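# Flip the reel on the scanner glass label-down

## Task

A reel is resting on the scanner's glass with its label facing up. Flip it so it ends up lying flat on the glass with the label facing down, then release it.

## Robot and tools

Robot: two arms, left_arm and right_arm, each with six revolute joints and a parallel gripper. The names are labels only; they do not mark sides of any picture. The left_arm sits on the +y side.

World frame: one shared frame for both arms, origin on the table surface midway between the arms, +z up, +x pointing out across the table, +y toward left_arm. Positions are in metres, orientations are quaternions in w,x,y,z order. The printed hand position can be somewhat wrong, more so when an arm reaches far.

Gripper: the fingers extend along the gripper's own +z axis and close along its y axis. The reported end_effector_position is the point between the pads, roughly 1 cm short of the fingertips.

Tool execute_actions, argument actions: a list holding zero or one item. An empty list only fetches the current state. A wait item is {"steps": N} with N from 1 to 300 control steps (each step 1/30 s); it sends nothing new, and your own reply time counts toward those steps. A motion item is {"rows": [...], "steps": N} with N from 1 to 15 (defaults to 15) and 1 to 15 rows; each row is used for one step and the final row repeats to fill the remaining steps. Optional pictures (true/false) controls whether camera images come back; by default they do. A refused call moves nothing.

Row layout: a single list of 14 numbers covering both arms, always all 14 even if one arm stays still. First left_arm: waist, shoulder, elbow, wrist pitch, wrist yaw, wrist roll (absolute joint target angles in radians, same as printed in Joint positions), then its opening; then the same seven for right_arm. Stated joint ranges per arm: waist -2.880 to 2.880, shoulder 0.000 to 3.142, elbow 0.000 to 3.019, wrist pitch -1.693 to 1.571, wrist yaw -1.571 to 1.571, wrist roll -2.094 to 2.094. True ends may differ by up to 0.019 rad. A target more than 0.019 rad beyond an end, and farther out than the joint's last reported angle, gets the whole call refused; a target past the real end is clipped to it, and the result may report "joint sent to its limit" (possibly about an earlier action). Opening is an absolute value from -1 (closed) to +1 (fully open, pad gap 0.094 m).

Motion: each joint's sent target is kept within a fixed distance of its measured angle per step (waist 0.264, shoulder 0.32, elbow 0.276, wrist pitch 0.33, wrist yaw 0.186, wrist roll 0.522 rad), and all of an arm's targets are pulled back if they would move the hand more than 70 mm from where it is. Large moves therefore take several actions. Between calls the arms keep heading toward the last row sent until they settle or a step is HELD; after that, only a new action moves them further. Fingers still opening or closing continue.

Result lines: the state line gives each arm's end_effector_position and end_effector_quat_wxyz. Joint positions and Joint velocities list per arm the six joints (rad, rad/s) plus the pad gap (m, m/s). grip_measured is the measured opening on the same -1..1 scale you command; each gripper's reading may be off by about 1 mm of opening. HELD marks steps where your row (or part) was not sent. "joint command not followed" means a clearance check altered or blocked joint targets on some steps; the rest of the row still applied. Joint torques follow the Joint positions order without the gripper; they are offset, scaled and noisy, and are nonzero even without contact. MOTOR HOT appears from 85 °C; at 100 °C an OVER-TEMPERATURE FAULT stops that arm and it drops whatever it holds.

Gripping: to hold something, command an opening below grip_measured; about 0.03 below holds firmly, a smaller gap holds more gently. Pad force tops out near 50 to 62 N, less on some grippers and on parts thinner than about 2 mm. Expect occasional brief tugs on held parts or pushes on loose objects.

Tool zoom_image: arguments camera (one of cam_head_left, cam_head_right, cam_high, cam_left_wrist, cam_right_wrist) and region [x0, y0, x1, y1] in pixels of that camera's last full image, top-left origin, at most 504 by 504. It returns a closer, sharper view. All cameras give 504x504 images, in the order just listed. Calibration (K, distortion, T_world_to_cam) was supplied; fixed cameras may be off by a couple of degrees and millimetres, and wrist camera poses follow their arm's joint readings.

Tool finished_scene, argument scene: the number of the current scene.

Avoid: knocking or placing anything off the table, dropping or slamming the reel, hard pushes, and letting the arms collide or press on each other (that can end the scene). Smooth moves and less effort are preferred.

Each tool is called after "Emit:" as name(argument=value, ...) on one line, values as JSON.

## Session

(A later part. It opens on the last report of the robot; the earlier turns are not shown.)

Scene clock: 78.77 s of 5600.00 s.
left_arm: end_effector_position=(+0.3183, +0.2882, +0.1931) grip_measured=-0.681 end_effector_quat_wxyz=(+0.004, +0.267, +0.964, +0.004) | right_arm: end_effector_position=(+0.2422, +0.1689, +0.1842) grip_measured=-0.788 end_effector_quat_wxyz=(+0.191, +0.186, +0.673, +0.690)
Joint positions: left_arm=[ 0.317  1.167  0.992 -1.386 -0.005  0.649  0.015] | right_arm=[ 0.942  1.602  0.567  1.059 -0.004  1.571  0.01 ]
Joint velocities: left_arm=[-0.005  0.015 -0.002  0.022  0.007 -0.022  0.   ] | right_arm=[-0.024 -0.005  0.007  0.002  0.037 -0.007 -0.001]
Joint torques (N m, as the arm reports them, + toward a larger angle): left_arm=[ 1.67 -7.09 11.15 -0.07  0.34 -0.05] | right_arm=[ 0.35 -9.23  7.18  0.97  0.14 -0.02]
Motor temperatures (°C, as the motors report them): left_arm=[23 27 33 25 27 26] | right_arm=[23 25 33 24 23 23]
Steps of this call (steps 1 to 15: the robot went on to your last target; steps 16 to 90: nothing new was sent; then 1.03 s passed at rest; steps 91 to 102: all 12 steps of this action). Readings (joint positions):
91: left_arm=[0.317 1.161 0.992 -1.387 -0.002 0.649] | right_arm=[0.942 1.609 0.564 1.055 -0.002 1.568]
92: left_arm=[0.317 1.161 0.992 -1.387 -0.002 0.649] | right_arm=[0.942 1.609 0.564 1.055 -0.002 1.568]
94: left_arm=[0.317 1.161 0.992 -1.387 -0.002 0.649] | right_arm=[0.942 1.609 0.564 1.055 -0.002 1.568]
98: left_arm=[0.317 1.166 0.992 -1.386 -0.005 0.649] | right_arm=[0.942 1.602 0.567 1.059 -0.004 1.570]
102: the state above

The right hand has the reel. Next: release the left, flip, and move to the placing pose.

Emit:
execute_actions(actions=[{"rows":[[0.31,1.167,1.02,-1.395,0,0.64,-0.73,0.94,1.605,0.6,1.07,0,1.58,-0.83],[0.31,1.167,1.02,-1.395,0,0.64,-0.73,0.94,1.605,0.6,1.07,0,1.58,-0.83],[0.31,1.167,1.03,-1.395,0,0.64,-0.15,0.94,1.605,0.6,1.07,0,1.58,-0.83],[0.31,1.167,1.04,-1.395,0,0.64,-0.15,0.94,1.605,0.6,1.07,0,1.58,-0.83],[0.31,1.167,1.05,-1.4,0,0.64,-0.15,0.94,1.605,0.6,1.07,0,1.58,-0.83],[0.31,1.167,1.07,-1.42,0,0.64,-0.15,0.94,1.605,0.6,1.07,0,1.58,-0.83],[0.31,1.167,1.1,-1.45,0,0.64,-0.15,0.94,1.605,0.6,1.07,0,1.58,-0.83],[0.32,1.167,1.13,-1.48,0,0.64,-0.15,0.94,1.605,0.6,1.07,0,1.58,-0.83],[0.35,1.167,1.16,-1.5,0,0.64,-0.15,0.94,1.605,0.6,1.07,0,1.58,-0.83],[0.4,1.167,1.19,-1.5,0,0.64,-0.15,0.94,1.605,0.6,1.07,0,1.58,-0.83],[0.46,1.167,1.22,-1.5,0,0.64,-0.15,0.94,1.605,0.6,1.07,0,1.58,-0.83],[0.52,1.167,1.25,-1.5,0,0.64,-0.15,0.94,1.605,0.6,1.07,0,1.58,-0.83],[0.58,1.167,1.27,-1.5,0,0.64,-0.15,0.94,1.605,0.6,1.07,0,1.55,-0.83],[0.64,1.167,1.29,-1.5,0,0.64,-0.15,0.94,1.605,0.6,1.07,0,1.45,-0.83],[0.7,1.167,1.3,-1.5,0,0.64,-0.15,0.94,1.605,0.6,1.07,0,1.3,-0.83]]}], pictures=false)

Emit:
execute_actions(actions=[{"rows":[[0.75,1.167,1.3,-1.5,0,0.64,-0.15,0.94,1.605,0.6,1.07,0,-1.58,-0.83]]}], pictures=false)

Emit:
execute_actions(actions=[{"steps":15}], pictures=false)

Emit:
execute_actions(actions=[{"rows":[[0.75,1.167,1.3,-1.5,0,0.64,-0.15,0.92,1.605,0.615,1.04,0,-1.58,-0.83],[0.75,1.167,1.3,-1.5,0,0.64,-0.15,0.9,1.61,0.63,1.0,0,-1.58,-0.83],[0.75,1.167,1.3,-1.5,0,0.64,-0.15,0.88,1.613,0.645,0.96,0,-1.58,-0.83],[0.75,1.167,1.3,-1.5,0,0.64,-0.15,0.86,1.617,0.66,0.92,0,-1.58,-0.83],[0.75,1.167,1.3,-1.5,0,0.64,-0.15,0.84,1.621,0.675,0.88,0,-1.58,-0.83],[0.75,1.167,1.3,-1.5,0,0.64,-0.15,0.82,1.625,0.69,0.84,0,-1.58,-0.83],[0.75,1.167,1.3,-1.5,0,0.64,-0.15,0.8,1.63,0.705,0.8,0,-1.58,-0.83],[0.75,1.167,1.3,-1.5,0,0.64,-0.15,0.78,1.635,0.72,0.76,0,-1.58,-0.83],[0.75,1.167,1.3,-1.5,0,0.64,-0.15,0.76,1.64,0.735,0.72,0,-1.58,-0.83],[0.75,1.167,1.3,-1.5,0,0.64,-0.15,0.745,1.645,0.75,0.68,0,-1.58,-0.83],[0.75,1.167,1.3,-1.5,0,0.64,-0.15,0.73,1.65,0.765,0.64,0,-1.58,-0.83],[0.75,1.167,1.3,-1.5,0,0.64,-0.15,0.72,1.655,0.78,0.61,0,-1.58,-0.83],[0.75,1.167,1.3,-1.5,0,0.64,-0.15,0.715,1.66,0.79,0.58,0,-1.58,-0.83],[0.75,1.167,1.3,-1.5,0,0.64,-0.15,0.715,1.66,0.79,0.555,0,-1.58,-0.83],[0.75,1.167,1.3,-1.5,0,0.64,-0.15,0.715,1.66,0.79,0.535,0,-1.58,-0.83]]}], pictures=false)

Emit:
execute_actions(actions=[{"steps":12}])

Scene clock: 95.93 s of 5600.00 s.
left_arm: end_effector_position=(+0.3353, +0.3598, +0.2724) grip_measured=-0.151 end_effector_quat_wxyz=(+0.051, +0.167, +0.984, +0.025) | right_arm: end_effector_position=(+0.2425, +0.1688, +0.1840) grip_measured=-0.793 end_effector_quat_wxyz=(+0.212, +0.167, +0.678, +0.683)
Joint positions: left_arm=[ 0.523  1.169  1.198 -1.486  0.003  0.649  0.04 ] | right_arm=[ 0.942  1.603  0.567  1.059 -0.002  1.512  0.01 ]
Joint velocities: left_arm=[ 1.626 -0.005  0.598 -0.012 -0.037 -0.051  0.   ] | right_arm=[-0.005  0.015 -0.007  0.007 -0.007 -1.414  0.001]
Joint torques (N m, as the arm reports them, + toward a larger angle): left_arm=[ 5.28 -7.59 11.93  0.23  0.04 -0.08] | right_arm=[ 0.25 -9.78  7.54  2.18  0.1  -0.18]
Motor temperatures (°C, as the motors report them): left_arm=[23 26 34 25 27 26] | right_arm=[23 26 33 24 23 23]
Steps of this call (steps 1 to 15: the robot went on to your last target; steps 16 to 90: nothing new was sent; then 13.67 s passed at rest; steps 91 to 105: all 15 steps of this action). Readings (joint positions):
91: left_arm=[0.317 1.168 0.992 -1.386 -0.005 0.649] | right_arm=[0.942 1.602 0.567 1.059 -0.004 1.572]
92: left_arm=[0.317 1.168 0.992 -1.386 -0.005 0.649] | right_arm=[0.942 1.602 0.567 1.059 -0.004 1.572]
94: left_arm=[0.317 1.168 0.992 -1.387 -0.003 0.649] | right_arm=[0.942 1.603 0.567 1.059 -0.002 1.572]
98: left_arm=[0.317 1.168 1.016 -1.431 -0.003 0.649] | right_arm=[0.942 1.603 0.567 1.059 -0.002 1.572]
105: the state above

Scene clock: 96.43 s of 5600.00 s.
left_arm: end_effector_position=(+0.3122, +0.4386, +0.2985) grip_measured=-0.151 end_effector_quat_wxyz=(+0.070, +0.051, +0.995, +0.048) | right_arm: end_effector_position=(+0.2425, +0.1688, +0.1840) grip_measured=-0.792 end_effector_quat_wxyz=(+0.614, -0.329, +0.617, +0.367)
Joint positions: left_arm=[ 0.752  1.167  1.26  -1.493 -0.001  0.646  0.04 ] | right_arm=[ 0.942  1.603  0.567  1.059 -0.002  0.048  0.01 ]
Joint velocities: left_arm=[-0.005 -0.015 -0.002 -0.012 -0.037 -0.037 -0.   ] | right_arm=[-0.024  0.005  0.002 -0.002  0.022 -2.791  0.001]
Joint torques (N m, as the arm reports them, + toward a larger angle): left_arm=[ 2.23 -7.77 12.9   0.55  0.16 -0.04] | right_arm=[  0.42 -10.11   7.26   2.1    0.06  -0.06]
Motor temperatures (°C, as the motors report them): left_arm=[23 26 34 25 27 26] | right_arm=[23 26 33 24 23 23]
Steps of this call (steps 1 to 15: all 15 steps of this action). Readings (joint positions):
1: left_arm=[0.581 1.169 1.217 -1.486 0.003 0.649] | right_arm=[0.942 1.603 0.567 1.059 -0.002 1.423]
2: left_arm=[0.643 1.169 1.233 -1.487 0.003 0.649] | right_arm=[0.942 1.603 0.567 1.059 -0.002 1.324]
4: left_arm=[0.745 1.168 1.254 -1.487 -0.002 0.648] | right_arm=[0.942 1.603 0.567 1.059 -0.002 1.128]
8: left_arm=[0.782 1.167 1.260 -1.492 -0.004 0.646] | right_arm=[0.942 1.603 0.567 1.059 -0.002 0.736]
15: the state above

Scene clock: 96.93 s of 5600.00 s.
left_arm: end_effector_position=(+0.3122, +0.4386, +0.2985) grip_measured=-0.151 end_effector_quat_wxyz=(+0.070, +0.051, +0.995, +0.048) | right_arm: end_effector_position=(+0.2425, +0.1688, +0.1840) grip_measured=-0.791 end_effector_quat_wxyz=(+0.706, -0.648, +0.261, -0.113)
Joint positions: left_arm=[ 0.752  1.167  1.26  -1.493 -0.001  0.646  0.04 ] | right_arm=[ 0.942  1.603  0.567  1.059 -0.002 -1.346  0.01 ]
Joint velocities: left_arm=[-0.005 -0.024  0.012 -0.002 -0.081  0.037  0.   ] | right_arm=[-0.005 -0.005  0.012 -0.022 -0.007 -1.546  0.   ]
Joint torques (N m, as the arm reports them, + toward a larger angle): left_arm=[ 2.05 -6.89 12.9   0.68  0.12 -0.07] | right_arm=[ 0.61 -9.79  7.37  2.09  0.07  0.01]
Motor temperatures (°C, as the motors report them): left_arm=[23 26 34 25 27 26] | right_arm=[23 26 33 24 23 23]
Steps of this call (steps 1 to 15: the robot went on to your last target). Readings (joint positions):
1: left_arm=[0.752 1.167 1.260 -1.493 -0.001 0.646] | right_arm=[0.942 1.603 0.567 1.059 -0.002 -0.050]
2: left_arm=[0.752 1.167 1.260 -1.493 -0.001 0.646] | right_arm=[0.942 1.603 0.567 1.059 -0.002 -0.148]
4: left_arm=[0.752 1.167 1.260 -1.493 -0.001 0.646] | right_arm=[0.942 1.603 0.567 1.059 -0.002 -0.345]
8: left_arm=[0.752 1.167 1.260 -1.493 -0.001 0.646] | right_arm=[0.942 1.603 0.567 1.059 -0.002 -0.739]
15: the state above

Scene clock: 97.43 s of 5600.00 s.
left_arm: end_effector_position=(+0.3122, +0.4386, +0.2985) grip_measured=-0.151 end_effector_quat_wxyz=(+0.070, +0.051, +0.995, +0.048) | right_arm: end_effector_position=(+0.3729, +0.1208, +0.1218) grip_measured=-0.792 end_effector_quat_wxyz=(-0.542, +0.748, -0.312, +0.220)
Joint positions: left_arm=[ 0.752  1.167  1.26  -1.493 -0.001  0.646  0.04 ] | right_arm=[ 0.708  1.65   0.733  0.598  0.003 -1.561  0.01 ]
Joint velocities: left_arm=[-0.005  0.005 -0.007 -0.017 -0.066 -0.007 -0.   ] | right_arm=[-0.21   0.054  0.203 -0.75   0.022 -0.051 -0.001]
Joint torques (N m, as the arm reports them, + toward a larger angle): left_arm=[ 2.05 -7.05 12.72  0.52  0.11 -0.03] | right_arm=[  2.54 -11.77   8.72   1.16  -0.17  -0.07]
Motor temperatures (°C, as the motors report them): left_arm=[23 26 34 25 27 26] | right_arm=[23 26 33 24 23 23]
Steps of this call (steps 1 to 15: all 15 steps of this action). Readings (joint positions):
1: left_arm=[0.752 1.167 1.260 -1.493 -0.001 0.646] | right_arm=[0.941 1.603 0.567 1.058 -0.002 -1.391]
2: left_arm=[0.752 1.167 1.260 -1.493 -0.001 0.646] | right_arm=[0.938 1.603 0.568 1.049 -0.002 -1.426]
4: left_arm=[0.752 1.167 1.260 -1.493 -0.001 0.646] | right_arm=[0.921 1.603 0.578 0.998 -0.003 -1.478]
8: left_arm=[0.752 1.167 1.260 -1.493 -0.001 0.646] | right_arm=[0.839 1.615 0.628 0.847 -0.003 -1.532]
15: the state above

Scene clock: 97.83 s of 5600.00 s.
left_arm: end_effector_position=(+0.3122, +0.4386, +0.2985) grip_measured=-0.151 end_effector_quat_wxyz=(+0.070, +0.051, +0.995, +0.048) | right_arm: end_effector_position=(+0.3721, +0.1183, +0.1106) grip_measured=-0.792 end_effector_quat_wxyz=(-0.523, +0.762, -0.315, +0.215)
Joint positions: left_arm=[ 0.752  1.167  1.26  -1.493 -0.001  0.646  0.04 ] | right_arm=[ 0.705  1.653  0.738  0.547  0.002 -1.568  0.01 ]
Joint velocities: left_arm=[-0.015 -0.015 -0.007  0.002 -0.007  0.007  0.001] | right_arm=[-0.005  0.005 -0.027 -0.007 -0.007 -0.007 -0.   ]
Joint torques (N m, as the arm reports them, + toward a larger angle): left_arm=[ 2.2  -7.56 12.68  0.61  0.17 -0.03] | right_arm=[  1.79 -11.72   9.31   1.16  -0.11  -0.02]
Motor temperatures (°C, as the motors report them): left_arm=[23 26 34 25 27 26] | right_arm=[23 26 33 24 23 23]
Steps of this call (steps 1 to 12: the robot went on to your last target). Readings (joint positions):
1: left_arm=[0.752 1.167 1.260 -1.493 -0.001 0.646] | right_arm=[0.704 1.652 0.737 0.577 0.003 -1.562]
2: left_arm=[0.752 1.167 1.260 -1.493 -0.001 0.646] | right_arm=[0.704 1.652 0.738 0.565 0.003 -1.563]
4: left_arm=[0.752 1.167 1.260 -1.493 -0.001 0.646] | right_arm=[0.705 1.653 0.738 0.551 0.002 -1.566]
8: left_arm=[0.752 1.167 1.260 -1.493 -0.001 0.646] | right_arm=[0.705 1.653 0.738 0.547 0.002 -1.568]
12: the state above
camera_calibration (this result's frames):
cam_left_wrist: T_world_to_cam=[[-0.0857276, -0.990389, -0.108533, 0.500039], [-0.882495, 0.0249199, 0.469661, 0.129666], [-0.462442, 0.136043, -0.87615, 0.467601], [0, 0, 0, 1]] pos_world=[0.373535, 0.428388, 0.40306]
cam_right_wrist: T_world_to_cam=[[0.267724, 0.252059, 0.929941, -0.2305], [0.207685, -0.957582, 0.19976, 0.0279261], [0.940846, 0.139654, -0.308717, -0.203734], [0, 0, 0, 1]] pos_world=[0.247593, 0.113293, 0.145877]

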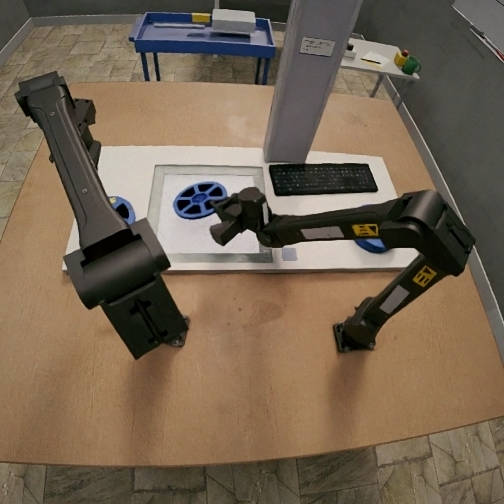

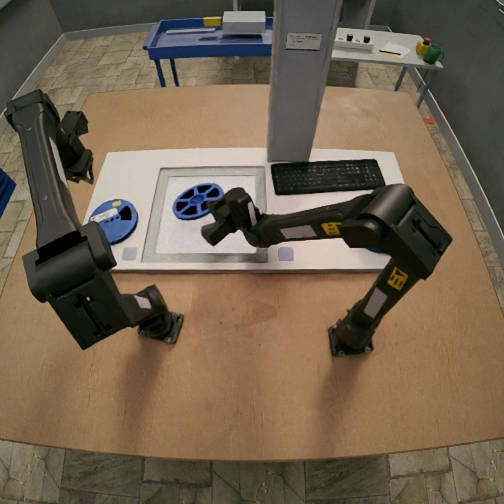

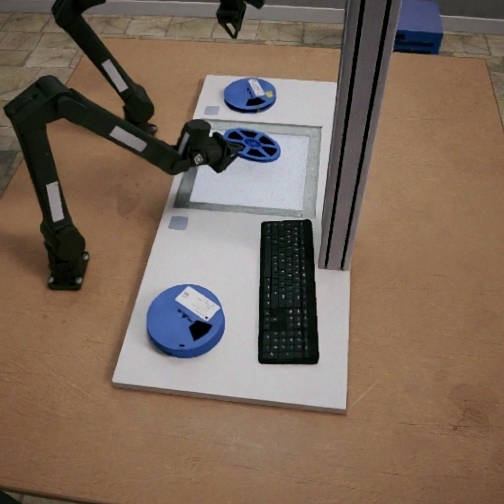

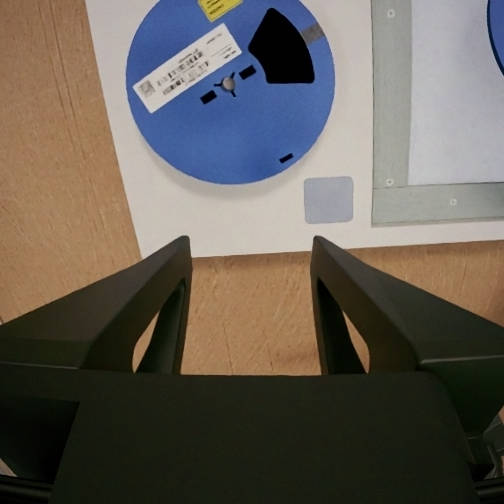

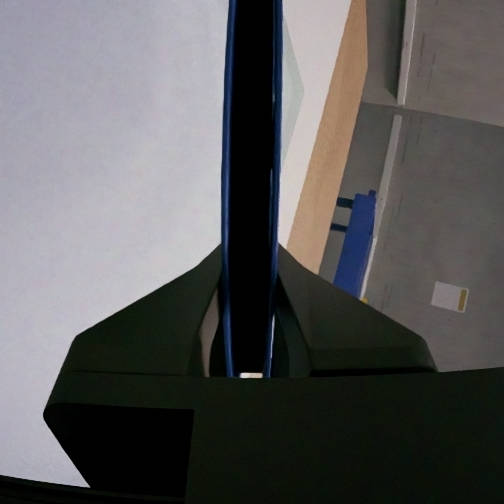

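Emit:
execute_actions(actions=[{"rows":[[0.75,1.167,1.29,-1.5,0,0.64,-0.15,0.71,1.66,0.77,0.528,0,-1.58,-0.83],[0.75,1.167,1.29,-1.5,0,0.64,-0.15,0.71,1.66,0.76,0.521,0,-1.58,-0.83],[0.75,1.167,1.29,-1.5,0,0.64,-0.15,0.71,1.66,0.755,0.514,0,-1.58,-0.83],[0.75,1.167,1.29,-1.5,0,0.64,-0.15,0.71,1.66,0.75,0.507,0,-1.58,-0.83],[0.75,1.167,1.29,-1.5,0,0.64,-0.15,0.71,1.66,0.75,0.5,0,-1.58,-0.83],[0.75,1.167,1.29,-1.5,0,0.64,-0.15,0.71,1.66,0.75,0.494,0,-1.58,-0.83],[0.75,1.167,1.29,-1.5,0,0.64,-0.15,0.71,1.66,0.75,0.488,0,-1.58,-0.83],[0.75,1.167,1.29,-1.5,0,0.64,-0.15,0.71,1.66,0.75,0.482,0,-1.58,-0.83],[0.75,1.167,1.29,-1.5,0,0.64,-0.15,0.71,1.66,0.75,0.482,0,-1.58,-0.83],[0.75,1.167,1.29,-1.5,0,0.64,-0.15,0.71,1.66,0.75,0.482,0,-1.58,-0.83],[0.75,1.167,1.29,-1.5,0,0.64,-0.15,0.71,1.66,0.75,0.482,0,-1.58,-0.83],[0.75,1.167,1.29,-1.5,0,0.64,-0.15,0.71,1.66,0.75,0.482,0,-1.58,-0.79],[0.75,1.167,1.29,-1.5,0,0.64,-0.15,0.71,1.66,0.75,0.482,0,-1.58,-0.76],[0.75,1.167,1.29,-1.5,0,0.64,-0.15,0.71,1.66,0.75,0.482,0,-1.58,-0.72],[0.75,1.167,1.29,-1.5,0,0.64,-0.15,0.71,1.66,0.75,0.482,0,-1.58,-0.67]]}], pictures=false)

Emit:
execute_actions(actions=[{"rows":[[0.75,1.167,1.29,-1.5,0,0.64,-0.15,0.71,1.66,0.75,0.482,0,-1.58,-0.6],[0.75,1.167,1.29,-1.5,0,0.64,-0.15,0.71,1.66,0.745,0.482,0,-1.58,-0.53],[0.75,1.167,1.29,-1.5,0,0.64,-0.15,0.71,1.662,0.74,0.482,0,-1.58,-0.46],[0.75,1.167,1.29,-1.5,0,0.64,-0.15,0.71,1.665,0.735,0.48,0,-1.58,-0.39],[0.75,1.167,1.29,-1.5,0,0.64,-0.15,0.71,1.668,0.73,0.478,0,-1.58,-0.32],[0.75,1.167,1.29,-1.5,0,0.64,-0.15,0.71,1.671,0.725,0.476,0,-1.58,-0.25],[0.75,1.167,1.29,-1.5,0,0.64,-0.15,0.71,1.674,0.72,0.474,0,-1.58,-0.18],[0.75,1.167,1.29,-1.5,0,0.64,-0.15,0.71,1.677,0.715,0.472,0,-1.58,-0.1],[0.75,1.167,1.29,-1.5,0,0.64,-0.15,0.71,1.68,0.71,0.469,0,-1.58,-0.1],[0.75,1.167,1.29,-1.5,0,0.64,-0.15,0.71,1.682,0.703,0.465,0,-1.58,-0.1]]}], pictures=false)

Emit:
execute_actions(actions=[{"rows":[[0.75,1.167,1.29,-1.5,0,0.64,-0.15,0.71,1.67,0.76,0.465,0,-1.58,-0.1],[0.75,1.167,1.29,-1.5,0,0.64,-0.15,0.71,1.665,0.778,0.455,0,-1.58,-0.08],[0.75,1.167,1.29,-1.5,0,0.64,-0.15,0.71,1.66,0.795,0.425,0,-1.58,-0.05],[0.75,1.167,1.29,-1.5,0,0.64,-0.15,0.71,1.655,0.81,0.38,0,-1.58,-0.02],[0.75,1.167,1.29,-1.5,0,0.64,-0.15,0.71,1.65,0.825,0.335,0,-1.58,0.01],[0.75,1.167,1.29,-1.5,0,0.64,-0.15,0.71,1.645,0.84,0.29,0,-1.58,0.04],[0.75,1.167,1.29,-1.5,0,0.64,-0.15,0.71,1.64,0.855,0.245,0,-1.58,0.07],[0.75,1.167,1.29,-1.5,0,0.64,-0.15,0.71,1.635,0.87,0.2,0,-1.58,0.1],[0.75,1.167,1.29,-1.5,0,0.64,-0.15,0.71,1.63,0.885,0.155,0,-1.58,0.13],[0.75,1.167,1.29,-1.5,0,0.64,-0.15,0.71,1.626,0.9,0.11,0,-1.58,0.16],[0.75,1.167,1.29,-1.5,0,0.64,-0.15,0.71,1.622,0.915,0.06,0,-1.58,0.19],[0.75,1.167,1.29,-1.5,0,0.64,-0.15,0.71,1.618,0.928,0.01,0,-1.58,0.22],[0.75,1.167,1.29,-1.5,0,0.64,-0.15,0.71,1.614,0.94,-0.04,0,-1.58,0.25],[0.75,1.167,1.29,-1.5,0,0.64,-0.15,0.71,1.61,0.948,-0.09,0,-1.58,0.28],[0.75,1.167,1.29,-1.5,0,0.64,-0.15,0.71,1.61,0.948,-0.135,0,-1.58,0.3]]}], pictures=false)

Emit:
execute_actions(actions=[{"steps":10}])

Scene clock: 125.00 s of 5600.00 s.
left_arm: end_effector_position=(+0.3122, +0.4386, +0.2985) grip_measured=-0.151 end_effector_quat_wxyz=(+0.070, +0.051, +0.995, +0.048) | right_arm: end_effector_position=(+0.3688, +0.1150, +0.0996) grip_measured=-0.692 end_effector_quat_wxyz=(-0.504, +0.775, -0.320, +0.207)
Joint positions: left_arm=[ 0.752  1.167  1.26  -1.493 -0.001  0.646  0.04 ] | right_arm=[ 0.705  1.653  0.738  0.499  0.002 -1.569  0.014]
Joint velocities: left_arm=[-0.005  0.005 -0.002  0.007 -0.066  0.007 -0.001] | right_arm=[-0.034  0.005 -0.002 -0.002  0.022 -0.022  0.042]
Joint torques (N m, as the arm reports them, + toward a larger angle): left_arm=[ 2.42 -7.45 11.89  0.65  0.16 -0.05] | right_arm=[  1.11 -11.72   6.65   1.09  -0.13  -0.03]
Motor temperatures (°C, as the motors report them): left_arm=[23 26 36 25 27 26] | right_arm=[23 26 36 24 23 23]
Steps of this call (steps 1 to 30: the robot went on to your last target; steps 31 to 90: nothing new was sent; then 23.67 s passed at rest; steps 91 to 105: all 15 steps of this action). Readings (joint positions):
91: left_arm=[0.752 1.167 1.260 -1.493 -0.001 0.646] | right_arm=[0.705 1.653 0.738 0.546 0.002 -1.569]
92: left_arm=[0.752 1.167 1.260 -1.493 -0.001 0.646] | right_arm=[0.705 1.653 0.738 0.543 0.002 -1.569]
94: left_arm=[0.752 1.167 1.260 -1.493 -0.001 0.646] | right_arm=[0.705 1.653 0.738 0.532 0.002 -1.569]
98: left_arm=[0.752 1.167 1.260 -1.493 -0.001 0.646] | right_arm=[0.705 1.653 0.738 0.506 0.002 -1.569]
105: the state above

Scene clock: 125.50 s of 5600.00 s.
left_arm: end_effector_position=(+0.3122, +0.4386, +0.2985) grip_measured=-0.151 end_effector_quat_wxyz=(+0.070, +0.051, +0.995, +0.048) | right_arm: end_effector_position=(+0.3588, +0.1049, +0.0745) grip_measured=-0.102 end_effector_quat_wxyz=(-0.480, +0.790, -0.326, +0.198)
Joint positions: left_arm=[ 0.752  1.167  1.26  -1.493 -0.001  0.646  0.04 ] | right_arm=[ 0.705  1.669  0.709  0.481  0.002 -1.569  0.042]
Joint velocities: left_arm=[-0.005 -0.024  0.002  0.002 -0.022 -0.007  0.002] | right_arm=[-0.005  0.054 -0.042 -0.022 -0.007 -0.022 -0.001]
Joint torques (N m, as the arm reports them, + toward a larger angle): left_arm=[ 2.5  -7.21 11.87  0.5   0.13 -0.03] | right_arm=[  1.38 -12.29   5.19   1.14  -0.08  -0.05]
Motor temperatures (°C, as the motors report them): left_arm=[23 26 36 25 27 26] | right_arm=[23 26 36 24 23 23]
Steps of this call (steps 1 to 15: all 15 steps of this action). Readings (joint positions):
1: left_arm=[0.752 1.167 1.260 -1.493 -0.001 0.646] | right_arm=[0.705 1.653 0.738 0.499 0.002 -1.569]
2: left_arm=[0.752 1.167 1.260 -1.493 -0.001 0.646] | right_arm=[0.705 1.653 0.738 0.499 0.002 -1.569]
4: left_arm=[0.752 1.167 1.260 -1.493 -0.001 0.646] | right_arm=[0.705 1.653 0.738 0.498 0.002 -1.569]
8: left_arm=[0.752 1.167 1.260 -1.493 -0.001 0.646] | right_arm=[0.705 1.654 0.735 0.494 0.002 -1.569]
15: the state above

Scene clock: 126.00 s of 5600.00 s.
left_arm: end_effector_position=(+0.3122, +0.4386, +0.2985) grip_measured=-0.151 end_effector_quat_wxyz=(+0.070, +0.051, +0.995, +0.048) | right_arm: end_effector_position=(+0.3629, +0.1091, +0.0704) grip_measured=+0.288 end_effector_quat_wxyz=(-0.358, +0.852, -0.352, +0.148)
Joint positions: left_arm=[ 0.752  1.167  1.26  -1.493 -0.001  0.646  0.04 ] | right_arm=[ 0.705  1.639  0.887 -0.024  0.002 -1.569  0.061]
Joint velocities: left_arm=[-0.015 -0.015 -0.017 -0.007 -0.139 -0.022  0.   ] | right_arm=[-0.005 -0.181  0.281 -1.346 -0.022  0.051  0.02 ]
Joint torques (N m, as the arm reports them, + toward a larger angle): left_arm=[ 2.33 -7.36 11.82  0.56  0.12 -0.04] | right_arm=[  1.26 -14.13   9.14   1.41  -0.07  -0.04]
Motor temperatures (°C, as the motors report them): left_arm=[23 26 36 25 27 26] | right_arm=[23 26 36 24 23 23]
Steps of this call (steps 1 to 15: all 15 steps of this action). Readings (joint positions):
1: left_arm=[0.752 1.167 1.260 -1.493 -0.001 0.646] | right_arm=[0.705 1.670 0.709 0.480 0.002 -1.569]
2: left_arm=[0.752 1.167 1.260 -1.493 -0.001 0.646] | right_arm=[0.705 1.671 0.710 0.477 0.002 -1.569]
4: left_arm=[0.752 1.167 1.260 -1.493 -0.001 0.646] | right_arm=[0.705 1.671 0.722 0.448 0.002 -1.569]
8: left_arm=[0.752 1.167 1.260 -1.493 -0.001 0.646] | right_arm=[0.705 1.670 0.780 0.299 0.002 -1.569]
15: the state above

Scene clock: 126.33 s of 5600.00 s.
left_arm: end_effector_position=(+0.3122, +0.4386, +0.2985) grip_measured=-0.151 end_effector_quat_wxyz=(+0.070, +0.051, +0.995, +0.048) | right_arm: end_effector_position=(+0.3551, +0.1012, +0.0664) grip_measured=+0.298 end_effector_quat_wxyz=(-0.329, +0.864, -0.356, +0.136)
Joint positions: left_arm=[ 0.752  1.167  1.26  -1.493 -0.001  0.646  0.04 ] | right_arm=[ 0.705  1.626  0.896 -0.113  0.002 -1.569  0.061]
Joint velocities: left_arm=[-0.005 -0.005 -0.012  0.007  0.007 -0.007  0.001] | right_arm=[-0.015  0.005 -0.012  0.007 -0.037 -0.081  0.001]
Joint torques (N m, as the arm reports them, + toward a larger angle): left_arm=[ 2.57 -7.19 11.93  0.72  0.16 -0.05] | right_arm=[  1.4  -13.89   9.77   0.61  -0.13  -0.04]
Motor temperatures (°C, as the motors report them): left_arm=[23 26 36 25 27 26] | right_arm=[23 26 36 24 23 23]
Steps of this call (steps 1 to 10: the robot went on to your last target). Readings (joint positions):
1: left_arm=[0.752 1.167 1.260 -1.493 -0.001 0.646] | right_arm=[0.705 1.634 0.894 -0.061 0.002 -1.569]
2: left_arm=[0.752 1.167 1.260 -1.493 -0.001 0.646] | right_arm=[0.705 1.630 0.896 -0.084 0.002 -1.569]
4: left_arm=[0.752 1.167 1.260 -1.493 -0.001 0.646] | right_arm=[0.705 1.627 0.896 -0.107 0.002 -1.569]
8: left_arm=[0.752 1.167 1.260 -1.493 -0.001 0.646] | right_arm=[0.705 1.626 0.896 -0.113 0.002 -1.569]
10: the state above
camera_calibration (this result's frames):
cam_left_wrist: T_world_to_cam=[[-0.0857276, -0.990389, -0.108533, 0.500039], [-0.882495, 0.0249199, 0.469661, 0.129666], [-0.462442, 0.136043, -0.87615, 0.467601], [0, 0, 0, 1]] pos_world=[0.373535, 0.428388, 0.40306]
cam_right_wrist: T_world_to_cam=[[0.537238, 0.526065, 0.659266, -0.285983], [0.314239, -0.850215, 0.422359, -0.0395342], [0.782706, -0.0197405, -0.622078, -0.105942], [0, 0, 0, 1]] pos_world=[0.248985, 0.114741, 0.139332]

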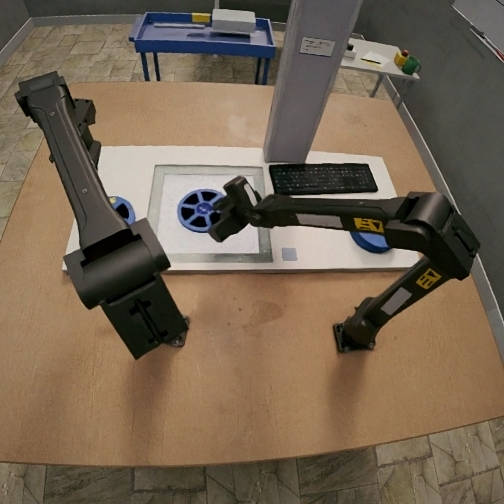

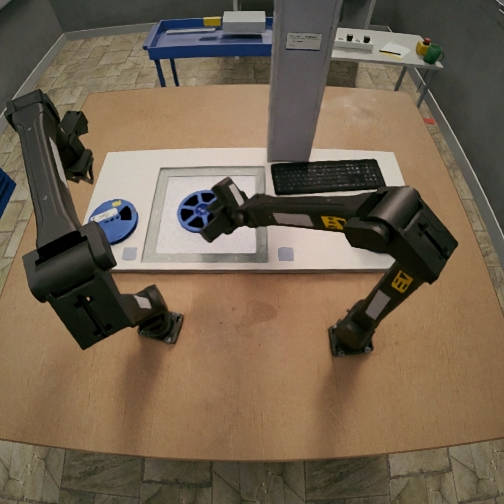

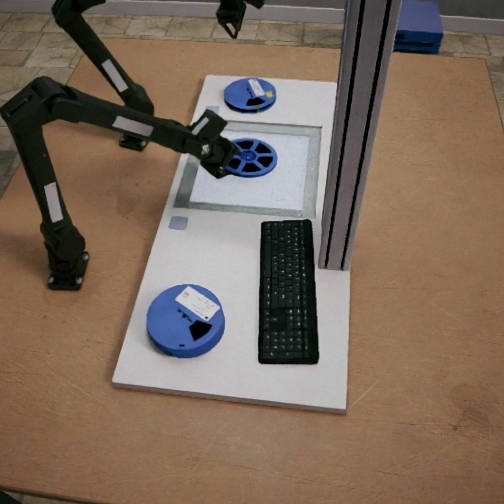

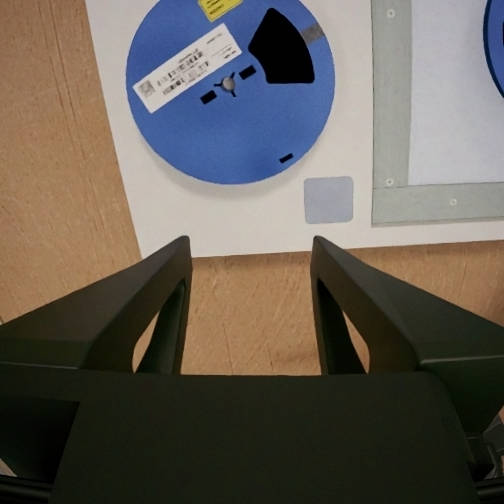

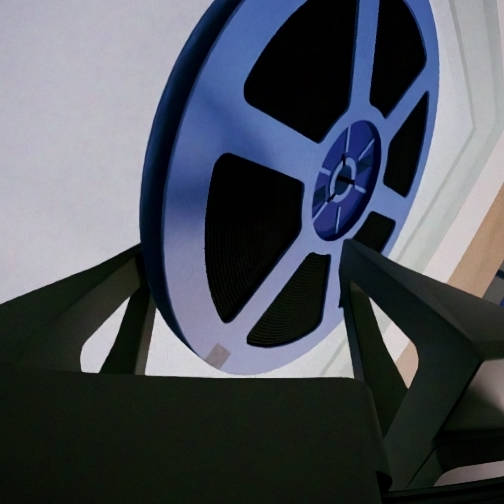

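Emit:
execute_actions(actions=[{"rows":[[0.75,1.167,1.29,-1.5,0,0.64,-0.15,0.71,1.605,0.93,-0.14,0,-1.58,0.3],[0.75,1.167,1.29,-1.5,0,0.64,-0.15,0.71,1.602,0.93,-0.15,0,-1.58,0.3],[0.75,1.167,1.29,-1.5,0,0.64,-0.15,0.71,1.599,0.93,-0.16,0,-1.58,0.3],[0.75,1.167,1.29,-1.5,0,0.64,-0.15,0.71,1.596,0.93,-0.17,0,-1.58,0.3],[0.75,1.167,1.29,-1.5,0,0.64,-0.15,0.71,1.593,0.93,-0.18,0,-1.58,0.3],[0.75,1.167,1.29,-1.5,0,0.64,-0.15,0.71,1.591,0.93,-0.19,0,-1.58,0.3],[0.75,1.167,1.29,-1.5,0,0.64,-0.15,0.71,1.588,0.93,-0.2,0,-1.58,0.3],[0.75,1.167,1.29,-1.5,0,0.64,-0.15,0.71,1.585,0.93,-0.21,0,-1.58,0.3],[0.75,1.167,1.29,-1.5,0,0.64,-0.15,0.71,1.582,0.93,-0.22,0,-1.58,0.3],[0.75,1.167,1.29,-1.5,0,0.64,-0.15,0.71,1.579,0.93,-0.235,0,-1.58,0.3],[0.75,1.167,1.29,-1.5,0,0.64,-0.15,0.71,1.575,0.93,-0.25,0,-1.58,0.3],[0.75,1.167,1.29,-1.5,0,0.64,-0.15,0.71,1.571,0.93,-0.265,0,-1.58,0.3],[0.75,1.167,1.29,-1.5,0,0.64,-0.15,0.71,1.567,0.93,-0.28,0,-1.58,0.3],[0.75,1.167,1.29,-1.5,0,0.64,-0.15,0.71,1.563,0.93,-0.295,0,-1.58,0.3],[0.75,1.167,1.29,-1.5,0,0.64,-0.15,0.71,1.559,0.93,-0.31,0,-1.58,0.3]]}], pictures=false)

Emit:
execute_actions(actions=[{"rows":[[0.75,1.167,1.29,-1.5,0,0.64,-0.15,0.71,1.554,0.93,-0.325,0,-1.58,0.3],[0.75,1.167,1.29,-1.5,0,0.64,-0.15,0.71,1.548,0.93,-0.34,0,-1.58,0.3],[0.75,1.167,1.29,-1.5,0,0.64,-0.15,0.71,1.54,0.93,-0.35,0,-1.58,0.3],[0.75,1.167,1.29,-1.5,0,0.64,-0.15,0.71,1.525,0.93,-0.36,0,-1.58,0.3],[0.75,1.167,1.29,-1.5,0,0.64,-0.15,0.71,1.505,0.93,-0.37,0,-1.58,0.3],[0.75,1.167,1.29,-1.5,0,0.64,-0.15,0.71,1.485,0.93,-0.38,0,-1.58,0.3],[0.75,1.167,1.29,-1.5,0,0.64,-0.15,0.71,1.465,0.93,-0.39,0,-1.58,0.3],[0.75,1.167,1.29,-1.5,0,0.64,-0.15,0.71,1.445,0.93,-0.4,0,-1.58,0.3],[0.75,1.167,1.29,-1.5,0,0.64,-0.15,0.71,1.43,0.93,-0.4,0,-1.58,0.3]]}])

Scene clock: 136.93 s of 5600.00 s.
left_arm: end_effector_position=(+0.3122, +0.4386, +0.2985) grip_measured=-0.151 end_effector_quat_wxyz=(+0.070, +0.051, +0.995, +0.048) | right_arm: end_effector_position=(+0.3367, +0.0826, +0.0636) grip_measured=+0.298 end_effector_quat_wxyz=(-0.281, +0.881, -0.363, +0.116)
Joint positions: left_arm=[ 0.752  1.167  1.26  -1.493 -0.001  0.646  0.04 ] | right_arm=[ 0.705  1.588  0.896 -0.262  0.002 -1.569  0.061]
Joint velocities: left_arm=[-0.015 -0.005  0.007  0.012 -0.037 -0.037 -0.   ] | right_arm=[-0.015 -0.112  0.007 -0.432 -0.037 -0.007 -0.001]
Joint torques (N m, as the arm reports them, + toward a larger angle): left_arm=[ 3.15 -7.47 12.01  0.52  0.12 -0.05] | right_arm=[  0.99 -14.64   8.86   0.65  -0.15  -0.05]
Motor temperatures (°C, as the motors report them): left_arm=[23 26 36 25 27 26] | right_arm=[23 27 37 24 23 23]
Steps of this call (steps 1 to 30: the robot went on to your last target; steps 31 to 90: nothing new was sent; then 7.10 s passed at rest; steps 91 to 105: all 15 steps of this action). Readings (joint positions):
91: left_arm=[0.752 1.167 1.260 -1.493 -0.001 0.646] | right_arm=[0.705 1.626 0.896 -0.114 0.002 -1.569]
92: left_arm=[0.752 1.167 1.260 -1.493 -0.001 0.646] | right_arm=[0.705 1.626 0.896 -0.117 0.002 -1.569]
94: left_arm=[0.752 1.167 1.260 -1.493 -0.001 0.646] | right_arm=[0.705 1.622 0.896 -0.130 0.002 -1.569]
98: left_arm=[0.752 1.167 1.260 -1.493 -0.001 0.646] | right_arm=[0.705 1.611 0.896 -0.170 0.002 -1.569]
105: the state above

Scene clock: 137.43 s of 5600.00 s.
left_arm: end_effector_position=(+0.3122, +0.4386, +0.2985) grip_measured=-0.151 end_effector_quat_wxyz=(+0.070, +0.051, +0.995, +0.048) | right_arm: end_effector_position=(+0.3244, +0.0702, +0.1308) grip_measured=+0.298 end_effector_quat_wxyz=(-0.303, +0.873, -0.360, +0.125)
Joint positions: left_arm=[ 0.752  1.167  1.26  -1.493 -0.001  0.646  0.04 ] | right_arm=[ 0.705  1.42   0.896 -0.379  0.002 -1.569  0.061]
Joint velocities: left_arm=[-0.005 -0.024 -0.007 -0.007 -0.051 -0.081  0.001] | right_arm=[ 0.005 -0.093 -0.002 -0.002 -0.051 -0.139  0.   ]
Joint torques (N m, as the arm reports them, + toward a larger angle): left_arm=[ 2.36 -7.45 11.89  0.58  0.14 -0.05] | right_arm=[ 1.17 -9.74  9.25  0.34 -0.13 -0.05]
Motor temperatures (°C, as the motors report them): left_arm=[23 26 36 25 27 26] | right_arm=[23 27 37 24 23 23]
Steps of this call (steps 1 to 15: all 15 steps of this action). Readings (joint positions):
1: left_arm=[0.752 1.167 1.260 -1.493 -0.001 0.646] | right_arm=[0.705 1.584 0.896 -0.277 0.002 -1.569]
2: left_arm=[0.752 1.167 1.260 -1.493 -0.001 0.646] | right_arm=[0.705 1.580 0.896 -0.293 0.002 -1.569]
4: left_arm=[0.752 1.167 1.260 -1.493 -0.001 0.646] | right_arm=[0.705 1.571 0.896 -0.320 0.002 -1.569]
8: left_arm=[0.752 1.167 1.260 -1.493 -0.001 0.646] | right_arm=[0.705 1.523 0.896 -0.365 0.002 -1.569]
15: the state above
camera_calibration (this result's frames):
cam_left_wrist: T_world_to_cam=[[-0.0857276, -0.990389, -0.108533, 0.500039], [-0.882495, 0.0249199, 0.469661, 0.129666], [-0.462442, 0.136043, -0.87615, 0.467601], [0, 0, 0, 1]] pos_world=[0.373535, 0.428388, 0.40306]
cam_right_wrist: T_world_to_cam=[[0.564045, 0.553156, 0.613083, -0.300191], [0.332504, -0.831757, 0.444547, -0.0936027], [0.75584, -0.046892, -0.653075, -0.0277676], [0, 0, 0, 1]] pos_world=[0.221432, 0.0868959, 0.207519]

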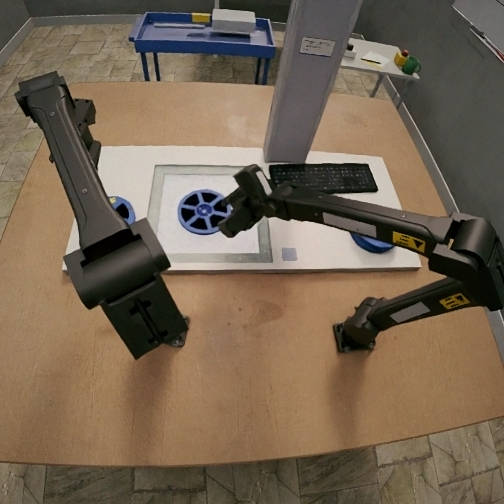

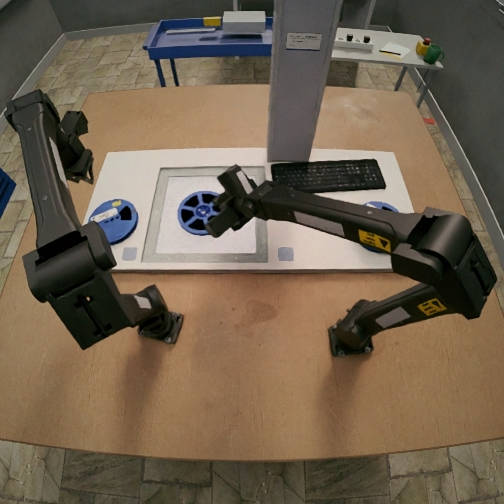

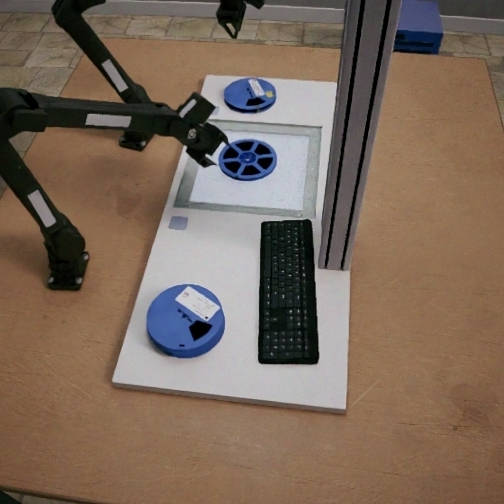

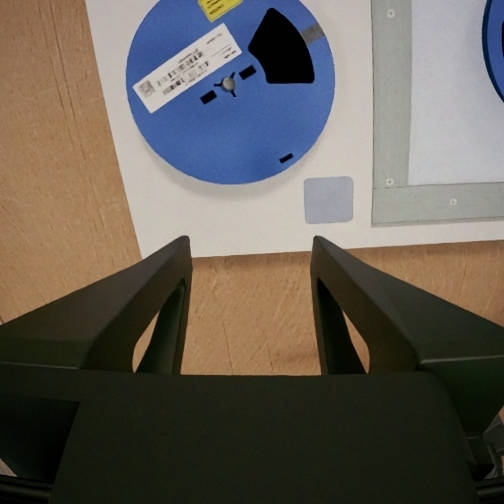

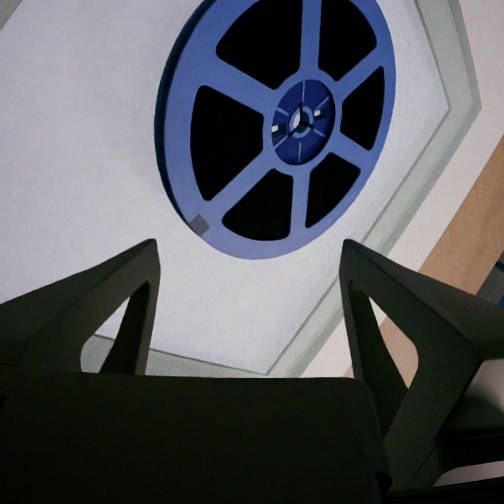

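Emit:
finished_scene(scene=2)

The scene is finished: the task was done.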